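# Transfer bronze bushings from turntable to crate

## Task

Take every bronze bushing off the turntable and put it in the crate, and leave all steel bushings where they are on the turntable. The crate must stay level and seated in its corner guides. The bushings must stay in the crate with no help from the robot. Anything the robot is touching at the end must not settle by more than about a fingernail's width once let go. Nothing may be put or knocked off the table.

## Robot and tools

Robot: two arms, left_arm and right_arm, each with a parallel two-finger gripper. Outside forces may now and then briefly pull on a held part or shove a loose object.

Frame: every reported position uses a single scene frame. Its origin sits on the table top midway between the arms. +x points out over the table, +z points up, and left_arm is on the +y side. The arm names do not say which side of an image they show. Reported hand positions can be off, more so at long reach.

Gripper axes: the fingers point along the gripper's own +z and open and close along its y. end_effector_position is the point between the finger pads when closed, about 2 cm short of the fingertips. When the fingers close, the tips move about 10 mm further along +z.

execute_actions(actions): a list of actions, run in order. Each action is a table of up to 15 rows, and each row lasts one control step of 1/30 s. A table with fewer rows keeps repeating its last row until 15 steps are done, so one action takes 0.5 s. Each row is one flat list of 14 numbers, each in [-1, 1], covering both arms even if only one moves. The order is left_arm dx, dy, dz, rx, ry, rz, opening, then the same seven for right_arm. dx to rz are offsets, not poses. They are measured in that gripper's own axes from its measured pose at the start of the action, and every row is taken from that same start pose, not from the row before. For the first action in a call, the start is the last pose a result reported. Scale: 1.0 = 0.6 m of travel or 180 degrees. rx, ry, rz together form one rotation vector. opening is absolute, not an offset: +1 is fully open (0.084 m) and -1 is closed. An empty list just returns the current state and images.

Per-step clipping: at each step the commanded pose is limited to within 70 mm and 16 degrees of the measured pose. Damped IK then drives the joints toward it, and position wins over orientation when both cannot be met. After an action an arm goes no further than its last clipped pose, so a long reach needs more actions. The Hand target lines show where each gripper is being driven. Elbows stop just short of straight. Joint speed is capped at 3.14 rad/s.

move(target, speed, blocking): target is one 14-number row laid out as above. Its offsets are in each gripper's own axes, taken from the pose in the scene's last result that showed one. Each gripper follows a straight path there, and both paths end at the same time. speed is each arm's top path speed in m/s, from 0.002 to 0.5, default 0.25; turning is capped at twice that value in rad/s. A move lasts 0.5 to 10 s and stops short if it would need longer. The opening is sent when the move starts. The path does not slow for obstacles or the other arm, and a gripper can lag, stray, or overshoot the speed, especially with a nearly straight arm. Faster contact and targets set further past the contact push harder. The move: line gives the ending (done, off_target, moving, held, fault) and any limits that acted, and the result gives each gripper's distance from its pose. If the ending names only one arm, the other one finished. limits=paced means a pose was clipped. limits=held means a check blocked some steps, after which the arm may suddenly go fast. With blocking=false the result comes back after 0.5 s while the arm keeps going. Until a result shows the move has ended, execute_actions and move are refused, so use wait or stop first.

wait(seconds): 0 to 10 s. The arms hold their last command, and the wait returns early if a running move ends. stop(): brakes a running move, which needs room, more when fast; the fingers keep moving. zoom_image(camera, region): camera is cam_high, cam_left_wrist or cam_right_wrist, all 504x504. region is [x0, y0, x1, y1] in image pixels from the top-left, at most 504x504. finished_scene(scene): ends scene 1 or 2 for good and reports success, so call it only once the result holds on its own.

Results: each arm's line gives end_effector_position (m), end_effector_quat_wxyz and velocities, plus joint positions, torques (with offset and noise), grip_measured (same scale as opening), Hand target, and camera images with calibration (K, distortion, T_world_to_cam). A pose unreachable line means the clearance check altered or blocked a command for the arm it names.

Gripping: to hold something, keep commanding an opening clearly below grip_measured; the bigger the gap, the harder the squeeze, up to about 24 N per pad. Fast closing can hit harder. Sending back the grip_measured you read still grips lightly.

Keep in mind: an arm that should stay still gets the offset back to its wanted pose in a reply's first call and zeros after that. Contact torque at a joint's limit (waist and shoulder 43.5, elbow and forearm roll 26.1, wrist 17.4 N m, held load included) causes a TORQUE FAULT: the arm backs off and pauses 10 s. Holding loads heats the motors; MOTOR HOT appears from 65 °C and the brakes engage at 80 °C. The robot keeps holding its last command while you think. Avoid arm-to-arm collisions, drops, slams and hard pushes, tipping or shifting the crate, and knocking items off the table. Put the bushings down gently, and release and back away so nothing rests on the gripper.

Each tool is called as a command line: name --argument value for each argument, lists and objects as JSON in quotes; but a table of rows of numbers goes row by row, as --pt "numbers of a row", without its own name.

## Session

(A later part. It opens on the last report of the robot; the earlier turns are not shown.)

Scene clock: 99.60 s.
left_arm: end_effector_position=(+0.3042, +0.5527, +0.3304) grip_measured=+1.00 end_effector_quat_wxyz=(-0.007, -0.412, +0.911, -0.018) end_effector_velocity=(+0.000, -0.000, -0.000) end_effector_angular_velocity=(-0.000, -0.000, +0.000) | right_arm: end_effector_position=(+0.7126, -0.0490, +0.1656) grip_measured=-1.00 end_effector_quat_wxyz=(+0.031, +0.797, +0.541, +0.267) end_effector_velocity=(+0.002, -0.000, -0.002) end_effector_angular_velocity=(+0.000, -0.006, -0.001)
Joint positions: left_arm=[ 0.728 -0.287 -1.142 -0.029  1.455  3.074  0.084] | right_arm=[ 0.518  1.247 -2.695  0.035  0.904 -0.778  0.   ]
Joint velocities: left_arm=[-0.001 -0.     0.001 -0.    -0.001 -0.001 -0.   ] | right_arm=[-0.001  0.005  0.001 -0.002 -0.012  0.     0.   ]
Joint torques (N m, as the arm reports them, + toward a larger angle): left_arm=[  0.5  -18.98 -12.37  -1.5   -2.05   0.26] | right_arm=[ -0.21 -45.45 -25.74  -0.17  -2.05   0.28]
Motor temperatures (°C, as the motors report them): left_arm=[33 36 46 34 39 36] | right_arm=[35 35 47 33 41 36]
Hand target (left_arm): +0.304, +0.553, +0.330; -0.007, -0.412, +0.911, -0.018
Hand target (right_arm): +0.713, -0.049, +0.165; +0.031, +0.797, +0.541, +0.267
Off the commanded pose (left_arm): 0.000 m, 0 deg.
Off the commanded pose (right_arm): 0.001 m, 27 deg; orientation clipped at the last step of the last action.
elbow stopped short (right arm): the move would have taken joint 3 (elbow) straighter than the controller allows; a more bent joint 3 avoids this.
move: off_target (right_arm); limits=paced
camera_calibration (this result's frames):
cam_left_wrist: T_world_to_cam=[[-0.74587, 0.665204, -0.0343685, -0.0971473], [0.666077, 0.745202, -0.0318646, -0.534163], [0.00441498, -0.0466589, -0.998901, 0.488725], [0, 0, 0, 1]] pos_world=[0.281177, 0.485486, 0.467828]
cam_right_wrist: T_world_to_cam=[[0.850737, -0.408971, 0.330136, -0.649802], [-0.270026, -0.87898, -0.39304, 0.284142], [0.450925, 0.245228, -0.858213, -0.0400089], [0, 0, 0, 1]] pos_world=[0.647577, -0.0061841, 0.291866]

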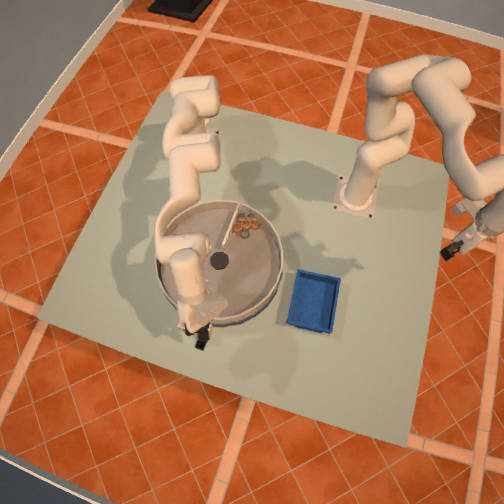

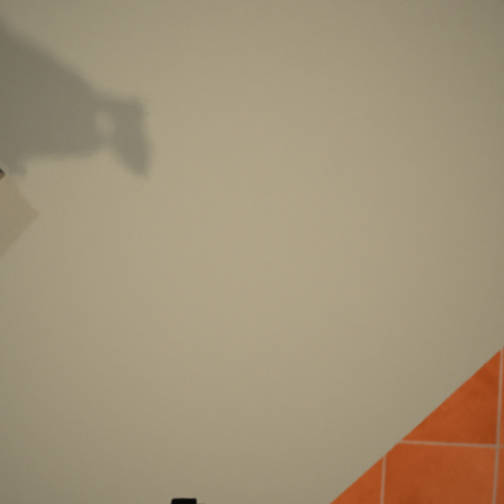

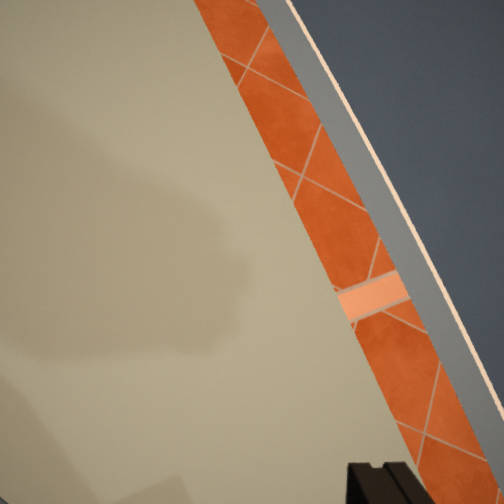

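move --target '[0,0,0,0,0,0,1,-0.068,-0.06,0.12,0,0,0,-1]' --speed 0.05

Scene clock: 108.03 s.
left_arm: end_effector_position=(+0.3042, +0.5527, +0.3304) grip_measured=+1.00 end_effector_quat_wxyz=(-0.007, -0.412, +0.911, -0.018) end_effector_velocity=(-0.000, +0.000, -0.000) end_effector_angular_velocity=(+0.000, +0.001, +0.002) | right_arm: end_effector_position=(+0.7063, -0.0517, +0.0846) grip_measured=-1.00 end_effector_quat_wxyz=(+0.031, +0.795, +0.540, +0.273) end_effector_velocity=(+0.000, +0.001, -0.004) end_effector_angular_velocity=(+0.003, -0.004, -0.000)
Joint positions: left_arm=[ 0.728 -0.287 -1.142 -0.029  1.455  3.074  0.084] | right_arm=[ 0.52   1.172 -2.319  0.048  0.592 -0.794  0.   ]
Joint velocities: left_arm=[ 0.001 -0.     0.     0.     0.    -0.001  0.   ] | right_arm=[ 0.     0.005  0.005  0.003 -0.016 -0.001  0.   ]
Joint torques (N m, as the arm reports them, + toward a larger angle): left_arm=[  0.   -18.69 -12.5   -1.15  -1.9    0.19] | right_arm=[ -0.89 -25.92 -12.85  -0.81  -0.43   0.14]
Motor temperatures (°C, as the motors report them): left_arm=[33 36 46 34 39 36] | right_arm=[35 37 48 33 41 36]
Hand target (left_arm): +0.304, +0.553, +0.330; -0.007, -0.412, +0.911, -0.018
Hand target (right_arm): +0.704, -0.053, +0.076; +0.031, +0.797, +0.541, +0.267
Off the commanded pose (left_arm): 0.000 m, 0 deg.
Off the commanded pose (right_arm): 0.009 m, 1 deg.
move: off_target (right_arm)
camera_calibration (this result's frames):
cam_left_wrist: T_world_to_cam=[[-0.74587, 0.665204, -0.0343685, -0.0971473], [0.666077, 0.745202, -0.0318645, -0.534163], [0.00441508, -0.0466589, -0.998901, 0.488725], [0, 0, 0, 1]] pos_world=[0.281177, 0.485486, 0.467828]
cam_right_wrist: T_world_to_cam=[[0.846918, -0.410937, 0.337431, -0.616762], [-0.265642, -0.876727, -0.400979, 0.245813], [0.460612, 0.249961, -0.851678, -0.113189], [0, 0, 0, 1]] pos_world=[0.639782, -0.00964672, 0.21028]

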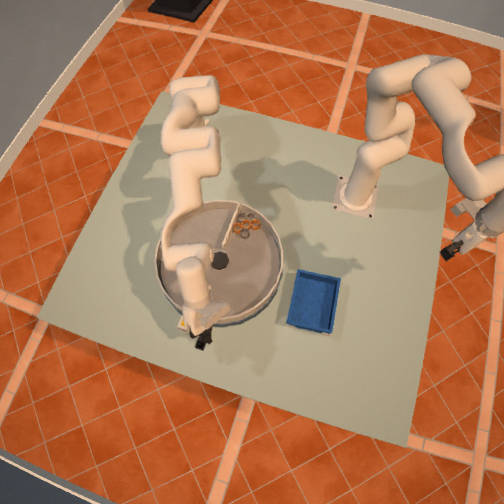

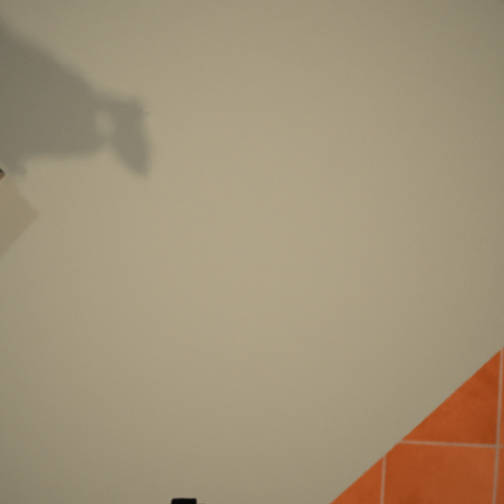

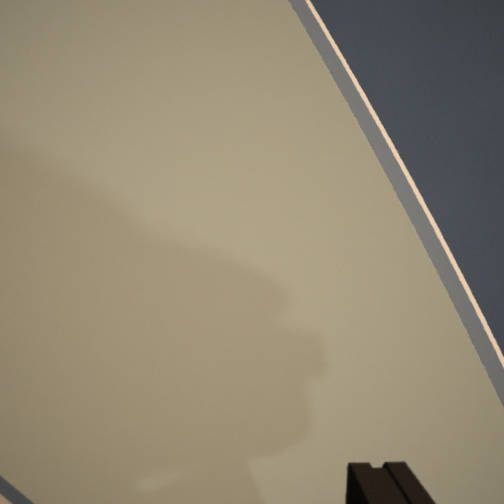

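zoom_image --camera "cam_high" --region '[150,200,290,360]'

wait --seconds 0.7

zoom_image --camera "cam_high" --region '[150,200,290,360]'

Region (150, 200, 290, 360) of cam_high's 504x504 image, scaled by 3.150, with more detail than that image has; it fills the left 441 columns of this view, and the rest is white.

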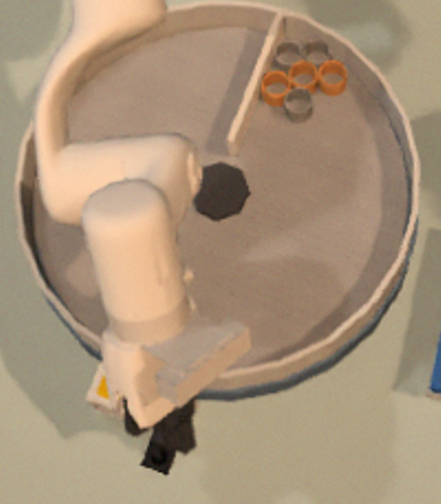

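Scene clock: 112.77 s.
left_arm: end_effector_position=(+0.3042, +0.5527, +0.3304) grip_measured=+1.00 end_effector_quat_wxyz=(-0.007, -0.412, +0.911, -0.018) end_effector_velocity=(-0.000, -0.000, -0.000) end_effector_angular_velocity=(-0.000, +0.001, -0.001) | right_arm: end_effector_position=(+0.7059, -0.0519, +0.0837) grip_measured=-1.00 end_effector_quat_wxyz=(+0.031, +0.795, +0.541, +0.272) end_effector_velocity=(-0.000, -0.000, -0.002) end_effector_angular_velocity=(-0.003, +0.002, +0.002)
Joint positions: left_arm=[ 0.728 -0.287 -1.142 -0.029  1.455  3.074  0.084] | right_arm=[ 0.52   1.172 -2.318  0.047  0.592 -0.794  0.   ]
Joint velocities: left_arm=[ 0.     0.     0.001  0.     0.     0.001 -0.   ] | right_arm=[ 0.     0.001  0.001 -0.002  0.001 -0.001  0.   ]
Joint torques (N m, as the arm reports them, + toward a larger angle): left_arm=[ -0.3  -18.15 -12.5   -1.43  -2.11   0.05] | right_arm=[ -1.47 -21.    -6.52  -1.29   2.27  -0.12]
Motor temperatures (°C, as the motors report them): left_arm=[33 36 47 34 39 36] | right_arm=[35 36 46 33 41 36]
Hand target (left_arm): +0.304, +0.553, +0.330; -0.007, -0.412, +0.911, -0.018
Hand target (right_arm): +0.704, -0.053, +0.076; +0.031, +0.797, +0.541, +0.267
Off the commanded pose (left_arm): 0.000 m, 0 deg.
Off the commanded pose (right_arm): 0.008 m, 1 deg.
wait: 0.70 s; at rest from the start
camera_calibration (this result's frames):
cam_left_wrist: T_world_to_cam=[[-0.74587, 0.665205, -0.0343684, -0.0971475], [0.666077, 0.745202, -0.0318646, -0.534163], [0.00441492, -0.0466589, -0.998901, 0.488725], [0, 0, 0, 1]] pos_world=[0.281177, 0.485486, 0.467828]
cam_right_wrist: T_world_to_cam=[[0.847535, -0.410333, 0.336617, -0.616572], [-0.265971, -0.877226, -0.399668, 0.245309], [0.459286, 0.249203, -0.852616, -0.112697], [0, 0, 0, 1]] pos_world=[0.639572, -0.00972392, 0.209503]

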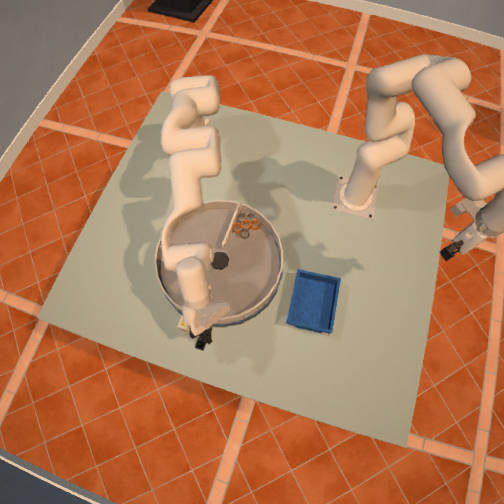

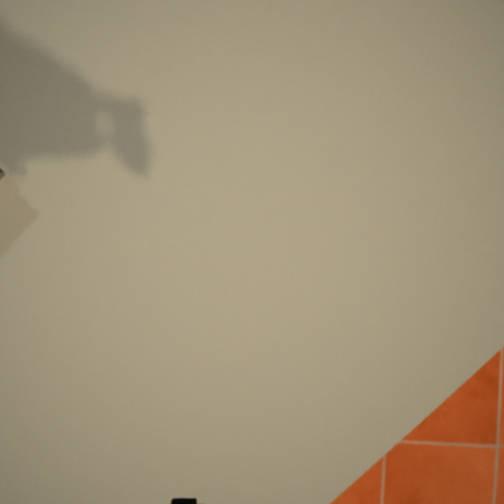

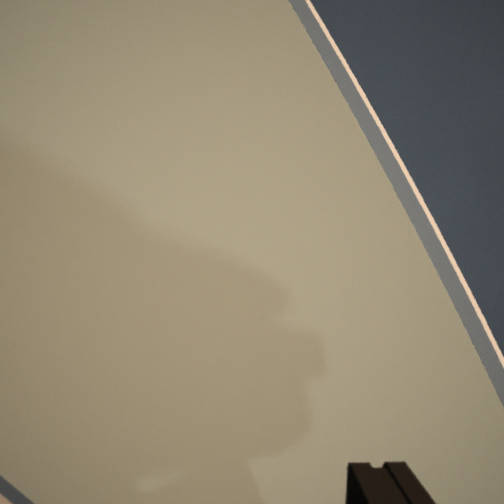

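Region (150, 200, 290, 360) of cam_high's 504x504 image, scaled by 3.150, with more detail than that image has; it fills the left 441 columns of this view, and the rest is white.

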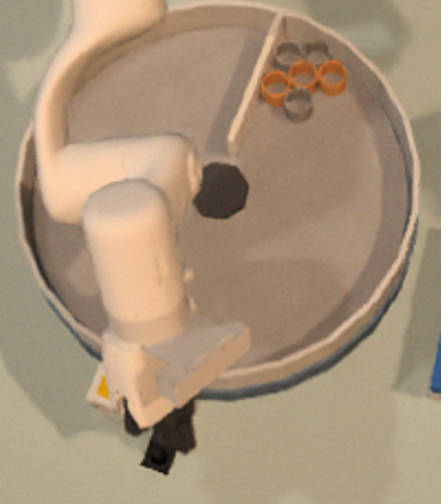

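move --target '[0,0,0,0,0,0,1,0.03,0.036,-0.012,0,0,0,-1]' --speed 0.08

move --target '[0,0,0,0,0,0,1,-0.02,-0.017,0.043,0,0,0,-1]' --speed 0.05

zoom_image --camera "cam_high" --region '[150,200,290,360]'

wait --seconds 1

zoom_image --camera "cam_high" --region '[150,200,290,360]'

Scene clock: 126.97 s.
left_arm: end_effector_position=(+0.3042, +0.5527, +0.3304) grip_measured=+1.00 end_effector_quat_wxyz=(-0.007, -0.412, +0.911, -0.018) end_effector_velocity=(+0.000, +0.000, +0.000) end_effector_angular_velocity=(+0.000, -0.000, -0.000) | right_arm: end_effector_position=(+0.7242, -0.0474, +0.1029) grip_measured=-1.00 end_effector_quat_wxyz=(+0.034, +0.792, +0.538, +0.286) end_effector_velocity=(+0.005, +0.002, +0.013) end_effector_angular_velocity=(+0.010, -0.028, +0.000)
Joint positions: left_arm=[ 0.728 -0.287 -1.142 -0.029  1.455  3.074  0.084] | right_arm=[ 0.515  1.356 -2.691  0.042  0.752 -0.789  0.   ]
Joint velocities: left_arm=[ 0. -0.  0.  0. -0.  0.  0.] | right_arm=[-0.     0.013 -0.043 -0.003  0.     0.001  0.   ]
Joint torques (N m, as the arm reports them, + toward a larger angle): left_arm=[  0.82 -18.38 -12.08  -1.21  -1.9    0.21] | right_arm=[ -0.81 -46.4  -26.01  -0.19  -2.32   0.28]
Motor temperatures (°C, as the motors report them): left_arm=[33 36 47 34 39 36] | right_arm=[35 35 43 33 41 36]
Hand target (left_arm): +0.304, +0.553, +0.330; -0.007, -0.412, +0.911, -0.018
Hand target (right_arm): +0.725, -0.047, +0.104; +0.034, +0.792, +0.538, +0.288
Off the commanded pose (left_arm): 0.000 m, 0 deg.
Off the commanded pose (right_arm): 0.002 m, 2 deg.
elbow stopped short (right arm): the move would have taken joint 3 (elbow) straighter than the controller allows; a more bent joint 3 avoids this.
move: done
camera_calibration (this result's frames):
cam_left_wrist: T_world_to_cam=[[-0.74587, 0.665204, -0.0343684, -0.0971474], [0.666077, 0.745202, -0.0318647, -0.534163], [0.00441484, -0.0466589, -0.998901, 0.488725], [0, 0, 0, 1]] pos_world=[0.281177, 0.485486, 0.467828]
cam_right_wrist: T_world_to_cam=[[0.837822, -0.415477, 0.354166, -0.631735], [-0.256119, -0.872025, -0.417105, 0.256759], [0.482139, 0.258751, -0.837013, -0.123593], [0, 0, 0, 1]] pos_world=[0.65463, -0.00659175, 0.227386]

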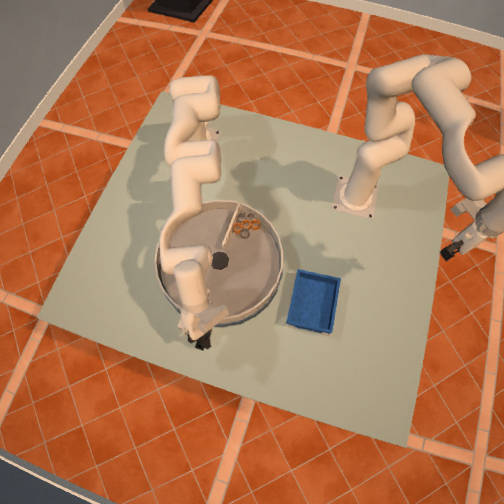

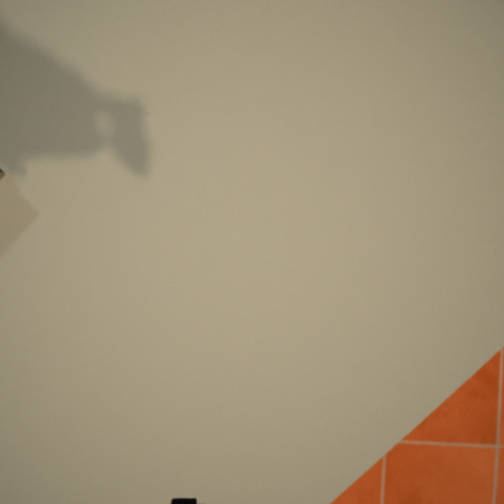

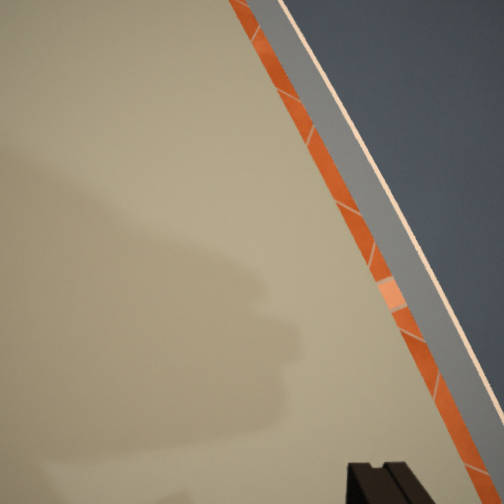

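Scene clock: 127.83 s.
left_arm: end_effector_position=(+0.3042, +0.5527, +0.3304) grip_measured=+1.00 end_effector_quat_wxyz=(-0.007, -0.412, +0.911, -0.018) end_effector_velocity=(-0.000, +0.000, +0.000) end_effector_angular_velocity=(-0.000, -0.000, -0.000) | right_arm: end_effector_position=(+0.7268, -0.0465, +0.0810) grip_measured=-1.00 end_effector_quat_wxyz=(+0.036, +0.790, +0.536, +0.295) end_effector_velocity=(+0.000, +0.000, -0.005) end_effector_angular_velocity=(+0.002, -0.001, -0.001)
Joint positions: left_arm=[ 0.728 -0.287 -1.142 -0.029  1.455  3.074  0.084] | right_arm=[ 0.515  1.401 -2.7    0.044  0.698 -0.792  0.   ]
Joint velocities: left_arm=[ 0.001  0.    -0.    -0.    -0.     0.001 -0.   ] | right_arm=[ 0.     0.008  0.001  0.001 -0.011  0.001  0.   ]
Joint torques (N m, as the arm reports them, + toward a larger angle): left_arm=[ -0.48 -18.67 -12.07  -1.32  -2.21   0.07] | right_arm=[ -0.1  -27.75 -12.36  -0.72   0.59   0.04]
Motor temperatures (°C, as the motors report them): left_arm=[33 36 47 34 39 36] | right_arm=[35 35 43 33 41 36]
Hand target (left_arm): +0.304, +0.553, +0.330; -0.007, -0.412, +0.911, -0.018
Hand target (right_arm): +0.725, -0.047, +0.073; +0.035, +0.792, +0.537, +0.289
Off the commanded pose (left_arm): 0.000 m, 0 deg.
Off the commanded pose (right_arm): 0.008 m, 1 deg.
elbow stopped short (right arm): the move would have taken joint 3 (elbow) straighter than the controller allows; a more bent joint 3 avoids this.
move: off_target (right_arm)
camera_calibration (this result's frames):
cam_left_wrist: T_world_to_cam=[[-0.74587, 0.665204, -0.0343684, -0.0971473], [0.666077, 0.745202, -0.0318647, -0.534163], [0.00441482, -0.0466589, -0.998901, 0.488725], [0, 0, 0, 1]] pos_world=[0.281177, 0.485486, 0.467828]
cam_right_wrist: T_world_to_cam=[[0.831616, -0.4188, 0.364721, -0.622252], [-0.249701, -0.868588, -0.428024, 0.2454], [0.496049, 0.264881, -0.826906, -0.15412], [0, 0, 0, 1]] pos_world=[0.655202, -0.006624, 0.204543]

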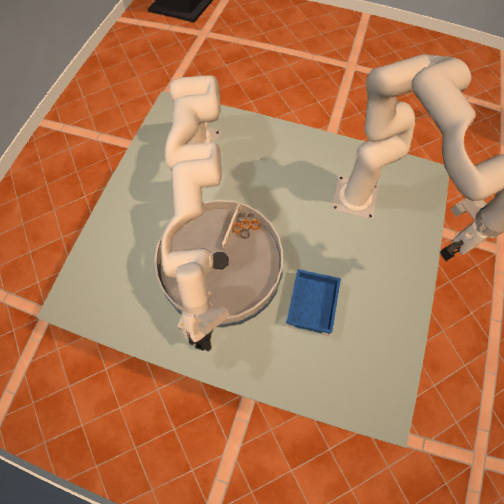

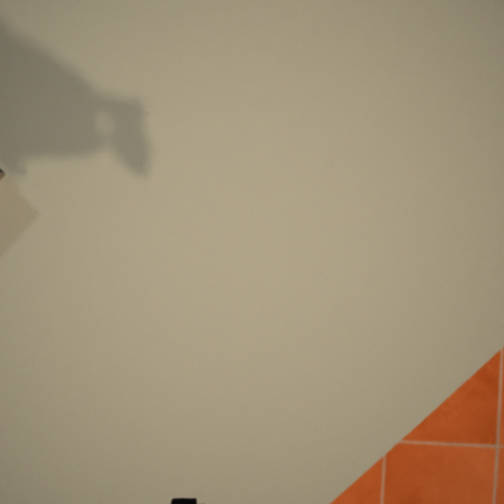

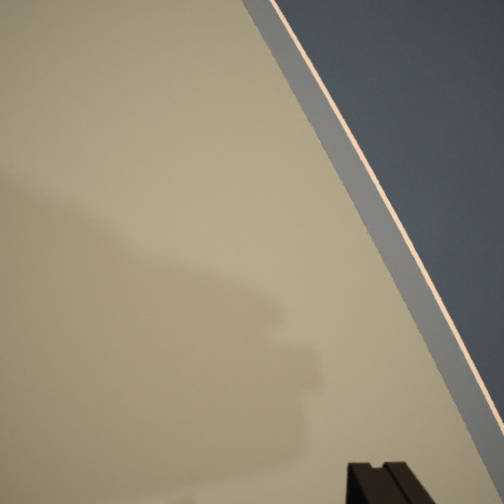

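Region (150, 200, 290, 360) of cam_high's 504x504 image, scaled by 3.150, with more detail than that image has; it fills the left 441 columns of this view, and the rest is white.

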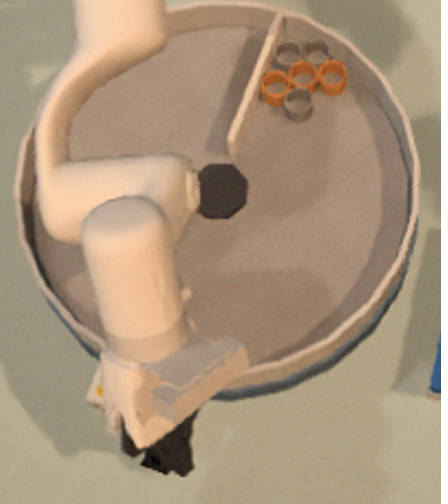

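Scene clock: 128.83 s.
left_arm: end_effector_position=(+0.3042, +0.5527, +0.3304) grip_measured=+1.00 end_effector_quat_wxyz=(-0.007, -0.412, +0.911, -0.018) end_effector_velocity=(-0.000, +0.000, +0.000) end_effector_angular_velocity=(+0.000, +0.000, -0.000) | right_arm: end_effector_position=(+0.7265, -0.0466, +0.0801) grip_measured=-1.00 end_effector_quat_wxyz=(+0.035, +0.790, +0.537, +0.294) end_effector_velocity=(+0.000, -0.000, +0.001) end_effector_angular_velocity=(-0.002, -0.003, +0.001)
Joint positions: left_arm=[ 0.728 -0.287 -1.142 -0.029  1.455  3.074  0.084] | right_arm=[ 0.515  1.401 -2.699  0.044  0.698 -0.792  0.   ]
Joint velocities: left_arm=[ 0.001  0.    -0.001  0.     0.001  0.001 -0.   ] | right_arm=[-0.    -0.    -0.    -0.003 -0.001 -0.001  0.   ]
Joint torques (N m, as the arm reports them, + toward a larger angle): left_arm=[  0.7  -18.17 -11.98  -0.79  -2.11   0.14] | right_arm=[  0.38 -22.51  -6.92  -0.64   3.21  -0.03]
Motor temperatures (°C, as the motors report them): left_arm=[33 36 47 34 39 36] | right_arm=[35 35 43 33 41 36]
Hand target (left_arm): +0.304, +0.553, +0.330; -0.007, -0.412, +0.911, -0.018
Hand target (right_arm): +0.725, -0.047, +0.073; +0.035, +0.792, +0.537, +0.289
Off the commanded pose (left_arm): 0.000 m, 0 deg.
Off the commanded pose (right_arm): 0.008 m, 1 deg.
wait: 1.00 s; at rest by 0.17 s
camera_calibration (this result's frames):
cam_left_wrist: T_world_to_cam=[[-0.74587, 0.665204, -0.0343684, -0.0971473], [0.666077, 0.745202, -0.0318647, -0.534163], [0.00441484, -0.046659, -0.998901, 0.488725], [0, 0, 0, 1]] pos_world=[0.281177, 0.485486, 0.467828]
cam_right_wrist: T_world_to_cam=[[0.832311, -0.418156, 0.363873, -0.62213], [-0.250061, -0.869101, -0.426771, 0.245033], [0.494699, 0.264216, -0.827927, -0.153593], [0, 0, 0, 1]] pos_world=[0.655062, -0.00660708, 0.203785]

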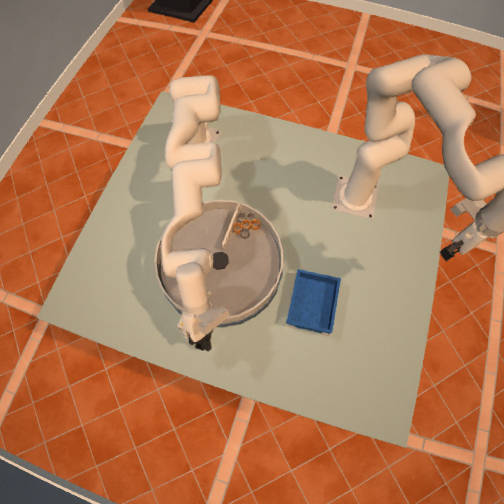

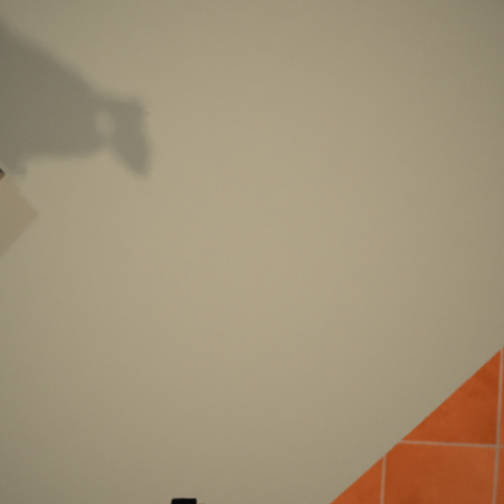

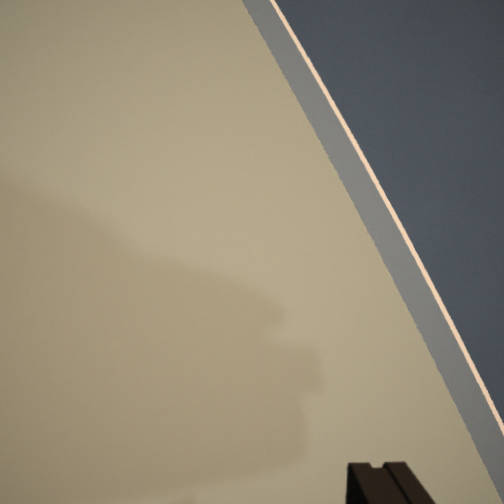

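Region (150, 200, 290, 360) of cam_high's 504x504 image, scaled by 3.150, with more detail than that image has; it fills the left 441 columns of this view, and the rest is white.

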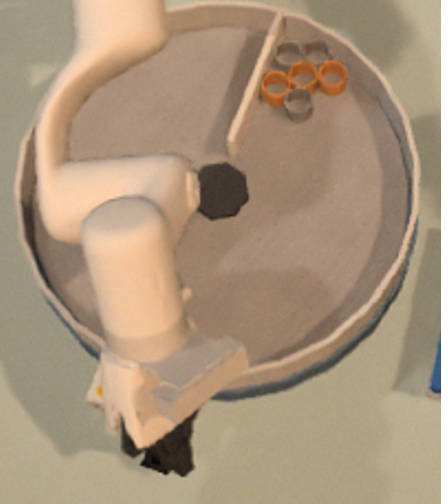

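move --target '[0,0,0,0,0,0,1,-0.04,-0.343,-0.413,0.125,-0.145,0,0.2]'

Scene clock: 140.10 s.
left_arm: end_effector_position=(+0.3042, +0.5527, +0.3304) grip_measured=+1.00 end_effector_quat_wxyz=(-0.007, -0.412, +0.911, -0.018) end_effector_velocity=(-0.001, +0.000, -0.000) end_effector_angular_velocity=(-0.001, +0.001, +0.000) | right_arm: end_effector_position=(+0.4258, -0.0458, +0.1973) grip_measured=+0.19 end_effector_quat_wxyz=(+0.002, +0.828, +0.561, -0.001) end_effector_velocity=(-0.001, +0.002, +0.004) end_effector_angular_velocity=(+0.005, -0.004, +0.001)
Joint positions: left_arm=[ 0.728 -0.287 -1.142 -0.029  1.455  3.074  0.084] | right_arm=[ 0.739  0.416 -1.602 -0.004  1.188 -0.539  0.052]
Joint velocities: left_arm=[ 0.001 -0.     0.001  0.     0.001  0.001 -0.   ] | right_arm=[ 0.003 -0.007  0.001  0.002  0.001  0.001 -0.   ]
Joint torques (N m, as the arm reports them, + toward a larger angle): left_arm=[  0.07 -18.66 -12.5   -1.34  -2.15  -0.06] | right_arm=[ -0.8  -33.61 -24.51  -0.04  -1.35   0.12]
Motor temperatures (°C, as the motors report them): left_arm=[33 36 47 34 39 36] | right_arm=[35 35 42 33 42 36]
Hand target (left_arm): +0.304, +0.553, +0.330; -0.007, -0.412, +0.911, -0.018
Hand target (right_arm): +0.426, -0.046, +0.198; +0.002, +0.828, +0.561, -0.001
Off the commanded pose (left_arm): 0.000 m, 0 deg.
Off the commanded pose (right_arm): 0.001 m, 0 deg.
move: done
camera_calibration (this result's frames):
cam_left_wrist: T_world_to_cam=[[-0.74587, 0.665204, -0.0343684, -0.0971474], [0.666077, 0.745202, -0.0318647, -0.534163], [0.00441488, -0.0466589, -0.998901, 0.488725], [0, 0, 0, 1]] pos_world=[0.281177, 0.485486, 0.467828]
cam_right_wrist: T_world_to_cam=[[0.929273, -0.369321, -0.00731088, -0.379915], [-0.369314, -0.929302, 0.00242494, 0.183882], [-0.0076896, 0.000446584, -0.99997, 0.327713], [0, 0, 0, 1]] pos_world=[0.423475, 0.030425, 0.32448]

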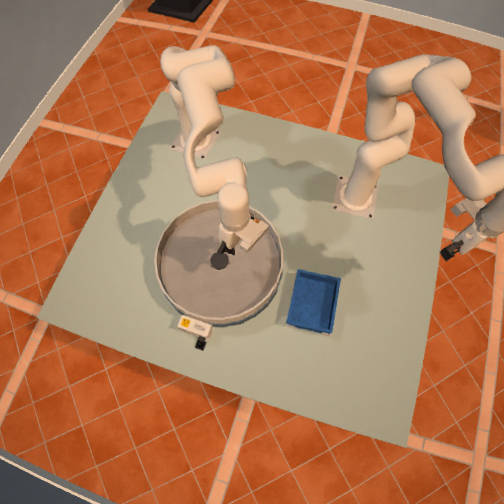

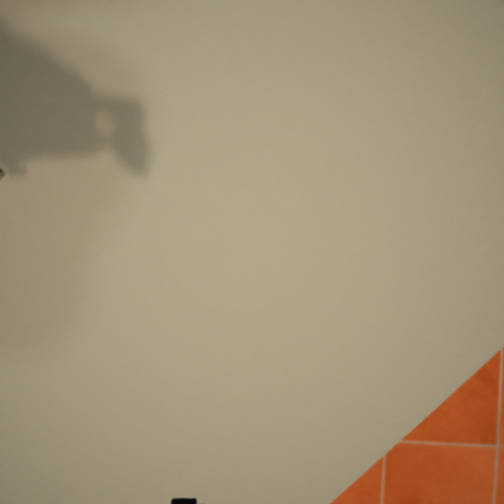

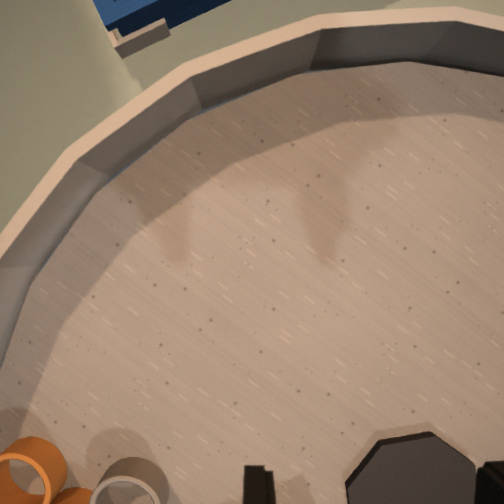

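move --target '[0,0,0,0,0,0,1,0.04,-0.16,0.14,0,0,0,0.2]'

move --target '[0,0,0,0,0,0,1,0,0,0.06,0,0,0,0.2]' --speed 0.05

Scene clock: 147.23 s.
left_arm: end_effector_position=(+0.3042, +0.5527, +0.3304) grip_measured=+1.00 end_effector_quat_wxyz=(-0.007, -0.412, +0.911, -0.018) end_effector_velocity=(-0.000, +0.000, -0.000) end_effector_angular_velocity=(-0.000, +0.000, +0.001) | right_arm: end_effector_position=(+0.3458, +0.0114, +0.1138) grip_measured=+0.19 end_effector_quat_wxyz=(+0.002, +0.828, +0.561, -0.000) end_effector_velocity=(-0.003, -0.000, -0.005) end_effector_angular_velocity=(-0.007, +0.004, +0.002)
Joint positions: left_arm=[ 0.728 -0.287 -1.142 -0.029  1.455  3.074  0.084] | right_arm=[ 0.906  0.426 -1.368 -0.004  0.944 -0.371  0.052]
Joint velocities: left_arm=[ 0.001 -0.     0.001 -0.    -0.     0.     0.   ] | right_arm=[ 0.004  0.005  0.007 -0.002 -0.004  0.004 -0.   ]
Joint torques (N m, as the arm reports them, + toward a larger angle): left_arm=[  0.07 -18.54 -12.43  -1.3   -2.01   0.08] | right_arm=[ -0.63 -33.02 -23.43  -0.27  -1.41   0.17]
Motor temperatures (°C, as the motors report them): left_arm=[33 36 47 34 39 36] | right_arm=[35 36 44 33 42 36]
Hand target (left_arm): +0.304, +0.553, +0.330; -0.007, -0.412, +0.911, -0.018
Hand target (right_arm): +0.345, +0.011, +0.113; +0.002, +0.828, +0.561, -0.001
Off the commanded pose (left_arm): 0.000 m, 0 deg.
Off the commanded pose (right_arm): 0.001 m, 0 deg.
move: done
camera_calibration (this result's frames):
cam_left_wrist: T_world_to_cam=[[-0.74587, 0.665205, -0.0343685, -0.0971475], [0.666077, 0.745202, -0.0318646, -0.534163], [0.00441499, -0.0466589, -0.998901, 0.488725], [0, 0, 0, 1]] pos_world=[0.281177, 0.485486, 0.467828]
cam_right_wrist: T_world_to_cam=[[0.929117, -0.369714, -0.00724388, -0.28506], [-0.369716, -0.929144, 0.00110417, 0.207924], [-0.00713884, 0.00165228, -0.999973, 0.243367], [0, 0, 0, 1]] pos_world=[0.343465, 0.0873988, 0.241066]

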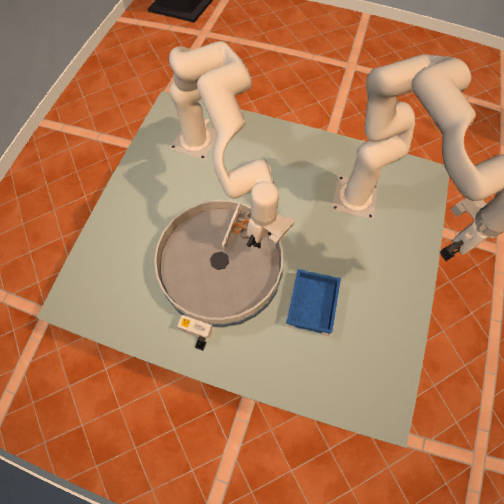

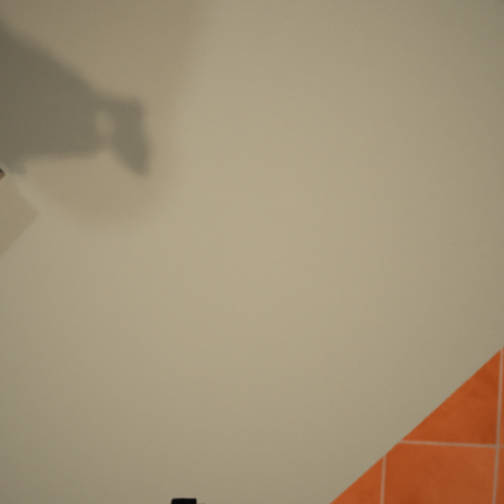

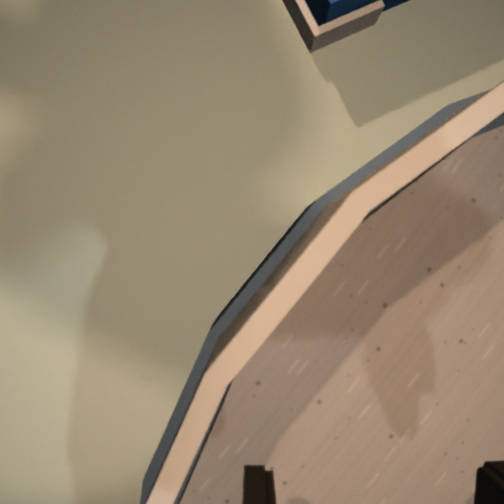

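Scene clock: 148.30 s.
left_arm: end_effector_position=(+0.3042, +0.5527, +0.3304) grip_measured=+1.00 end_effector_quat_wxyz=(-0.007, -0.412, +0.911, -0.018) end_effector_velocity=(-0.001, +0.000, -0.000) end_effector_angular_velocity=(-0.000, +0.001, +0.001) | right_arm: end_effector_position=(+0.3459, +0.0113, +0.0782) grip_measured=+0.19 end_effector_quat_wxyz=(+0.002, +0.828, +0.561, -0.000) end_effector_velocity=(+0.001, +0.001, +0.001) end_effector_angular_velocity=(+0.005, -0.005, -0.000)
Joint positions: left_arm=[ 0.728 -0.287 -1.142 -0.029  1.455  3.074  0.084] | right_arm=[ 0.906  0.48  -1.339 -0.004  0.86  -0.371  0.052]
Joint velocities: left_arm=[ 0.001 -0.     0.001  0.     0.     0.     0.   ] | right_arm=[ 0.     0.    -0.001 -0.    -0.006  0.     0.   ]
Joint torques (N m, as the arm reports them, + toward a larger angle): left_arm=[  0.06 -18.29 -12.37  -1.34  -2.01  -0.1 ] | right_arm=[ -0.72 -33.27 -22.56  -0.28  -1.41   0.14]
Motor temperatures (°C, as the motors report them): left_arm=[33 36 47 34 39 36] | right_arm=[35 36 44 33 42 36]
Hand target (left_arm): +0.304, +0.553, +0.330; -0.007, -0.412, +0.911, -0.018
Hand target (right_arm): +0.346, +0.011, +0.078; +0.002, +0.828, +0.561, -0.000
Off the commanded pose (left_arm): 0.000 m, 0 deg.
Off the commanded pose (right_arm): 0.000 m, 0 deg.
move: done
camera_calibration (this result's frames):
cam_left_wrist: T_world_to_cam=[[-0.74587, 0.665205, -0.0343686, -0.0971475], [0.666077, 0.745202, -0.0318646, -0.534163], [0.00441502, -0.046659, -0.998901, 0.488725], [0, 0, 0, 1]] pos_world=[0.281177, 0.485486, 0.467828]
cam_right_wrist: T_world_to_cam=[[0.929137, -0.369669, -0.00709284, -0.285419], [-0.369674, -0.929161, 0.000627398, 0.207988], [-0.00682232, 0.0020391, -0.999975, 0.207672], [0, 0, 0, 1]] pos_world=[0.343498, 0.0873204, 0.205511]

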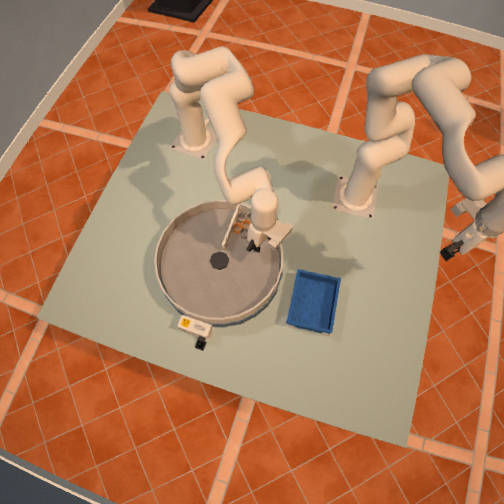

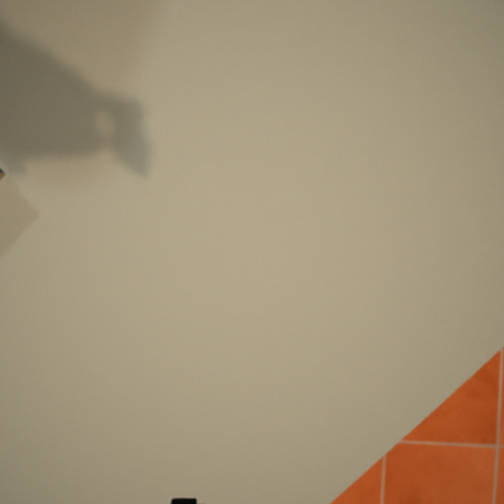

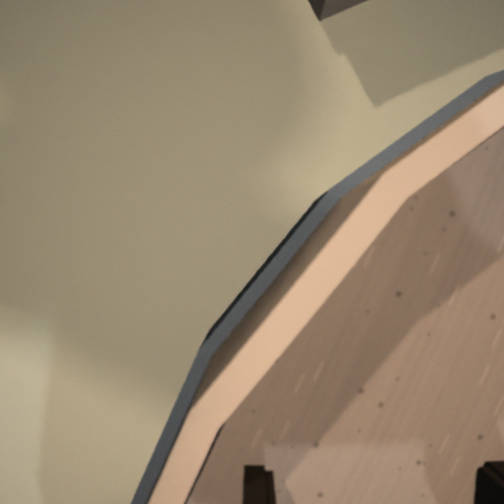

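Delta to the ring is (-.046,-.045), which gives dx=-.059 and dy=-.026.

move --target '[0,0,0,0,0,0,1,-0.098,-0.043,0,0,0,0,0.2]' --speed 0.05

move --target '[0,0,0,0,0,0,1,0,0,0,0,0,0,-1]'

move --target '[0,0,0,0,0,0,1,0,0,-0.2,0,0,0,-1]' --speed 0.15

Scene clock: 160.33 s.
left_arm: end_effector_position=(+0.3042, +0.5527, +0.3304) grip_measured=+1.00 end_effector_quat_wxyz=(-0.007, -0.412, +0.911, -0.018) end_effector_velocity=(+0.000, -0.000, +0.000) end_effector_angular_velocity=(+0.001, -0.001, +0.000) | right_arm: end_effector_position=(+0.3139, -0.0188, +0.0918) grip_measured=+0.19 end_effector_quat_wxyz=(-0.005, +0.827, +0.562, +0.029) end_effector_velocity=(+0.000, -0.000, +0.000) end_effector_angular_velocity=(+0.003, -0.002, +0.001)
Joint positions: left_arm=[ 0.728 -0.287 -1.142 -0.029  1.455  3.074  0.084] | right_arm=[ 0.911  0.289 -1.079 -0.004  0.732 -0.369  0.052]
Joint velocities: left_arm=[-0.001  0.    -0.001 -0.    -0.    -0.001 -0.   ] | right_arm=[-0.001 -0.002  0.003  0.001 -0.005 -0.002 -0.   ]
Joint torques (N m, as the arm reports them, + toward a larger angle): left_arm=[  0.38 -18.79 -12.8   -0.93  -2.18   0.23] | right_arm=[ -9.24 -17.99  11.87  -0.63  12.68   1.56]
Motor temperatures (°C, as the motors report them): left_arm=[33 36 47 34 39 36] | right_arm=[35 36 45 33 42 36]
Hand target (left_arm): +0.304, +0.553, +0.330; -0.007, -0.412, +0.911, -0.018
Hand target (right_arm): +0.300, -0.034, +0.079; +0.002, +0.828, +0.561, -0.000
Off the commanded pose (left_arm): 0.000 m, 0 deg.
Off the commanded pose (right_arm): 0.024 m, 3 deg.
move: off_target (right_arm)
camera_calibration (this result's frames):
cam_left_wrist: T_world_to_cam=[[-0.74587, 0.665205, -0.0343686, -0.0971474], [0.666077, 0.745202, -0.0318647, -0.534163], [0.00441501, -0.0466591, -0.998901, 0.488725], [0, 0, 0, 1]] pos_world=[0.281177, 0.485486, 0.467828]
cam_right_wrist: T_world_to_cam=[[0.930225, -0.366706, 0.014435, -0.269054], [-0.365471, -0.929233, -0.054382, 0.171925], [0.0333557, 0.0453119, -0.998416, 0.209232], [0, 0, 0, 1]] pos_world=[0.306136, 0.0516134, 0.222134]

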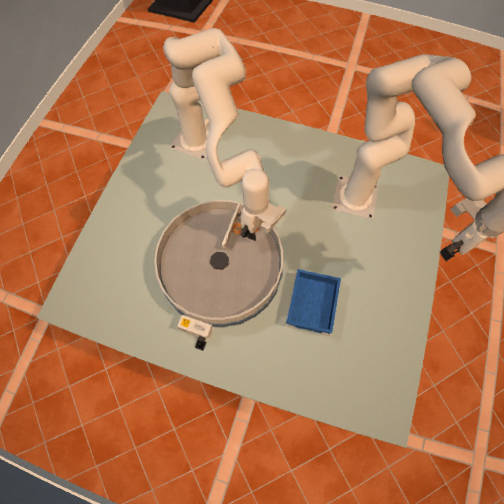

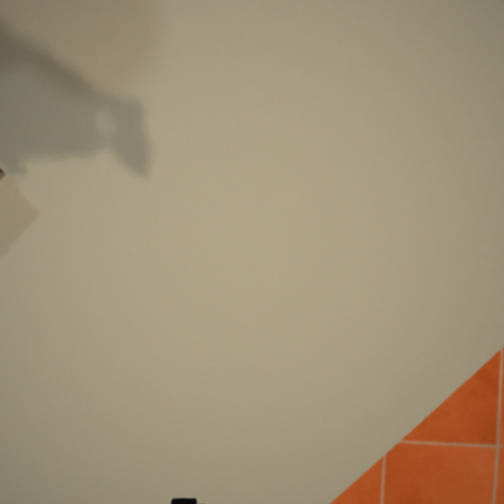

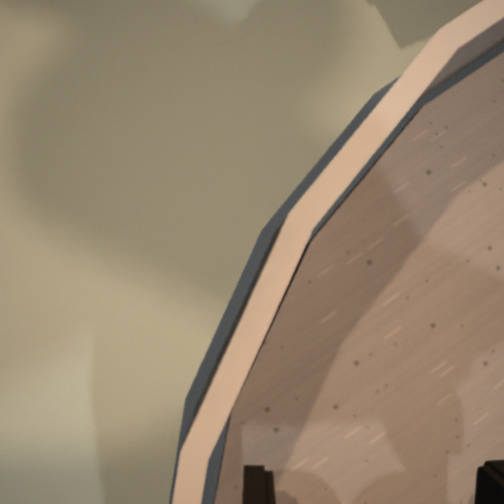

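Scene clock: 161.13 s.
left_arm: end_effector_position=(+0.3042, +0.5527, +0.3304) grip_measured=+1.00 end_effector_quat_wxyz=(-0.007, -0.412, +0.911, -0.018) end_effector_velocity=(+0.000, -0.000, +0.000) end_effector_angular_velocity=(+0.001, -0.001, -0.001) | right_arm: end_effector_position=(+0.3138, -0.0191, +0.0915) grip_measured=-1.00 end_effector_quat_wxyz=(-0.005, +0.827, +0.562, +0.028) end_effector_velocity=(+0.001, +0.003, +0.003) end_effector_angular_velocity=(+0.007, -0.006, +0.001)
Joint positions: left_arm=[ 0.728 -0.287 -1.142 -0.029  1.455  3.074  0.084] | right_arm=[ 0.91   0.289 -1.079 -0.004  0.732 -0.369  0.   ]
Joint velocities: left_arm=[-0.001  0.    -0.001  0.     0.     0.     0.   ] | right_arm=[ 0.002 -0.003 -0.004  0.001 -0.003  0.     0.   ]
Joint torques (N m, as the arm reports them, + toward a larger angle): left_arm=[ -0.26 -18.92 -11.91  -1.49  -2.22   0.  ] | right_arm=[ -0.68 -29.25 -22.35  -0.27  -1.52   0.26]
Motor temperatures (°C, as the motors report them): left_arm=[33 36 47 34 39 36] | right_arm=[35 36 45 33 42 36]
Hand target (left_arm): +0.304, +0.553, +0.330; -0.007, -0.412, +0.911, -0.018
Hand target (right_arm): +0.314, -0.019, +0.092; -0.005, +0.827, +0.562, +0.029
Off the commanded pose (left_arm): 0.000 m, 0 deg.
Off the commanded pose (right_arm): 0.000 m, 0 deg.
move: done
camera_calibration (this result's frames):
cam_left_wrist: T_world_to_cam=[[-0.74587, 0.665205, -0.0343687, -0.0971474], [0.666077, 0.745202, -0.0318647, -0.534163], [0.00441505, -0.0466592, -0.998901, 0.488725], [0, 0, 0, 1]] pos_world=[0.281177, 0.485486, 0.467828]
cam_right_wrist: T_world_to_cam=[[0.930124, -0.366975, 0.0141045, -0.269037], [-0.365786, -0.929164, -0.0534387, 0.171567], [0.0327161, 0.0445454, -0.998472, 0.209115], [0, 0, 0, 1]] pos_world=[0.306153, 0.0513687, 0.221758]

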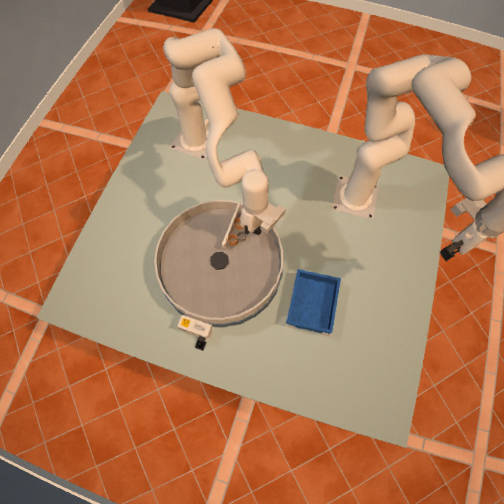

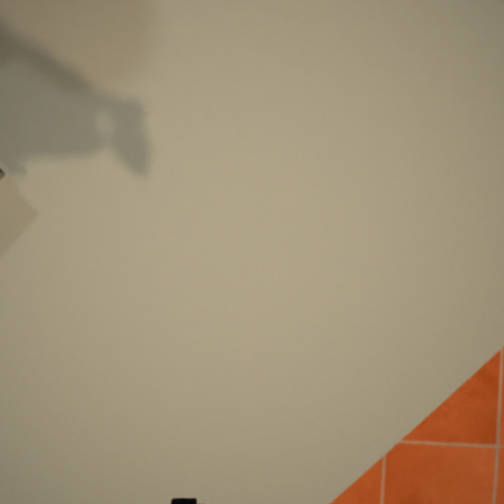

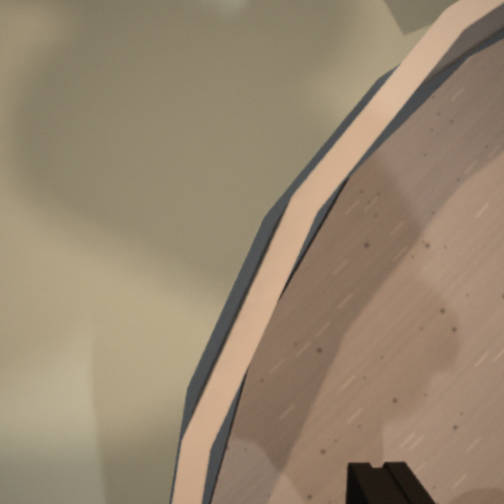

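Scene clock: 162.37 s.
left_arm: end_effector_position=(+0.3042, +0.5527, +0.3304) grip_measured=+1.00 end_effector_quat_wxyz=(-0.007, -0.412, +0.911, -0.018) end_effector_velocity=(-0.000, +0.001, +0.000) end_effector_angular_velocity=(+0.002, -0.001, +0.000) | right_arm: end_effector_position=(+0.3090, -0.0240, +0.2103) grip_measured=-1.00 end_effector_quat_wxyz=(-0.005, +0.827, +0.562, +0.027) end_effector_velocity=(+0.000, +0.001, +0.005) end_effector_angular_velocity=(+0.005, -0.001, -0.003)
Joint positions: left_arm=[ 0.728 -0.287 -1.142 -0.029  1.455  3.074  0.084] | right_arm=[ 0.911  0.107 -1.204 -0.004  1.042 -0.369  0.   ]
Joint velocities: left_arm=[ 0.001  0.    -0.001  0.001 -0.001  0.001  0.   ] | right_arm=[ 0.    -0.003 -0.009  0.003  0.008  0.002  0.   ]
Joint torques (N m, as the arm reports them, + toward a larger angle): left_arm=[  0.54 -19.13 -12.25  -1.3   -2.06   0.3 ] | right_arm=[ -0.68 -26.61 -24.76  -0.27  -1.45   0.34]
Motor temperatures (°C, as the motors report them): left_arm=[33 36 47 34 39 36] | right_arm=[35 36 45 33 42 36]
Hand target (left_arm): +0.304, +0.553, +0.330; -0.007, -0.412, +0.911, -0.018
Hand target (right_arm): +0.309, -0.024, +0.211; -0.005, +0.827, +0.562, +0.028
Off the commanded pose (left_arm): 0.000 m, 0 deg.
Off the commanded pose (right_arm): 0.001 m, 0 deg.
move: done
camera_calibration (this result's frames):
cam_left_wrist: T_world_to_cam=[[-0.74587, 0.665205, -0.0343688, -0.0971474], [0.666077, 0.745202, -0.0318647, -0.534163], [0.00441514, -0.0466592, -0.998901, 0.488725], [0, 0, 0, 1]] pos_world=[0.281177, 0.485486, 0.467828]
cam_right_wrist: T_world_to_cam=[[0.930072, -0.367123, 0.013671, -0.267855], [-0.365999, -0.929161, -0.0520065, 0.171353], [0.0317953, 0.0433662, -0.998553, 0.328363], [0, 0, 0, 1]] pos_world=[0.301399, 0.0466393, 0.340462]

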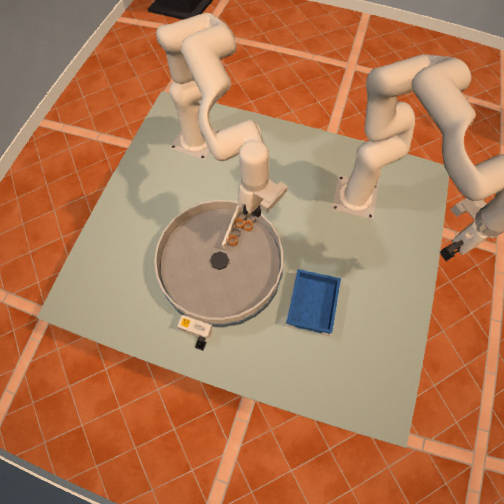

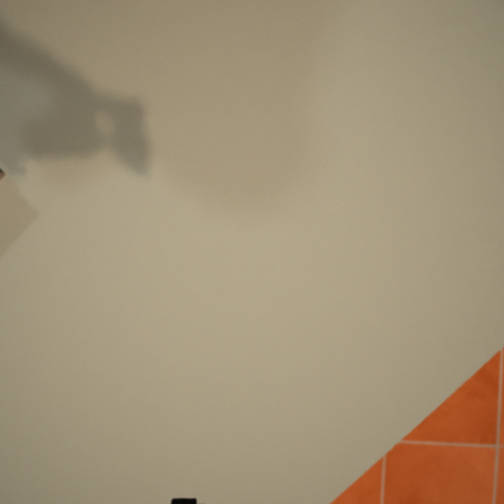

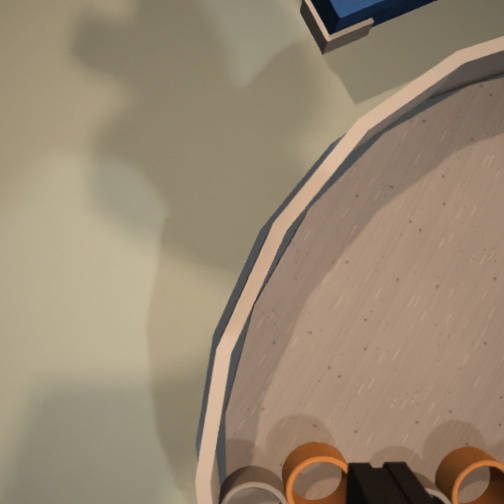

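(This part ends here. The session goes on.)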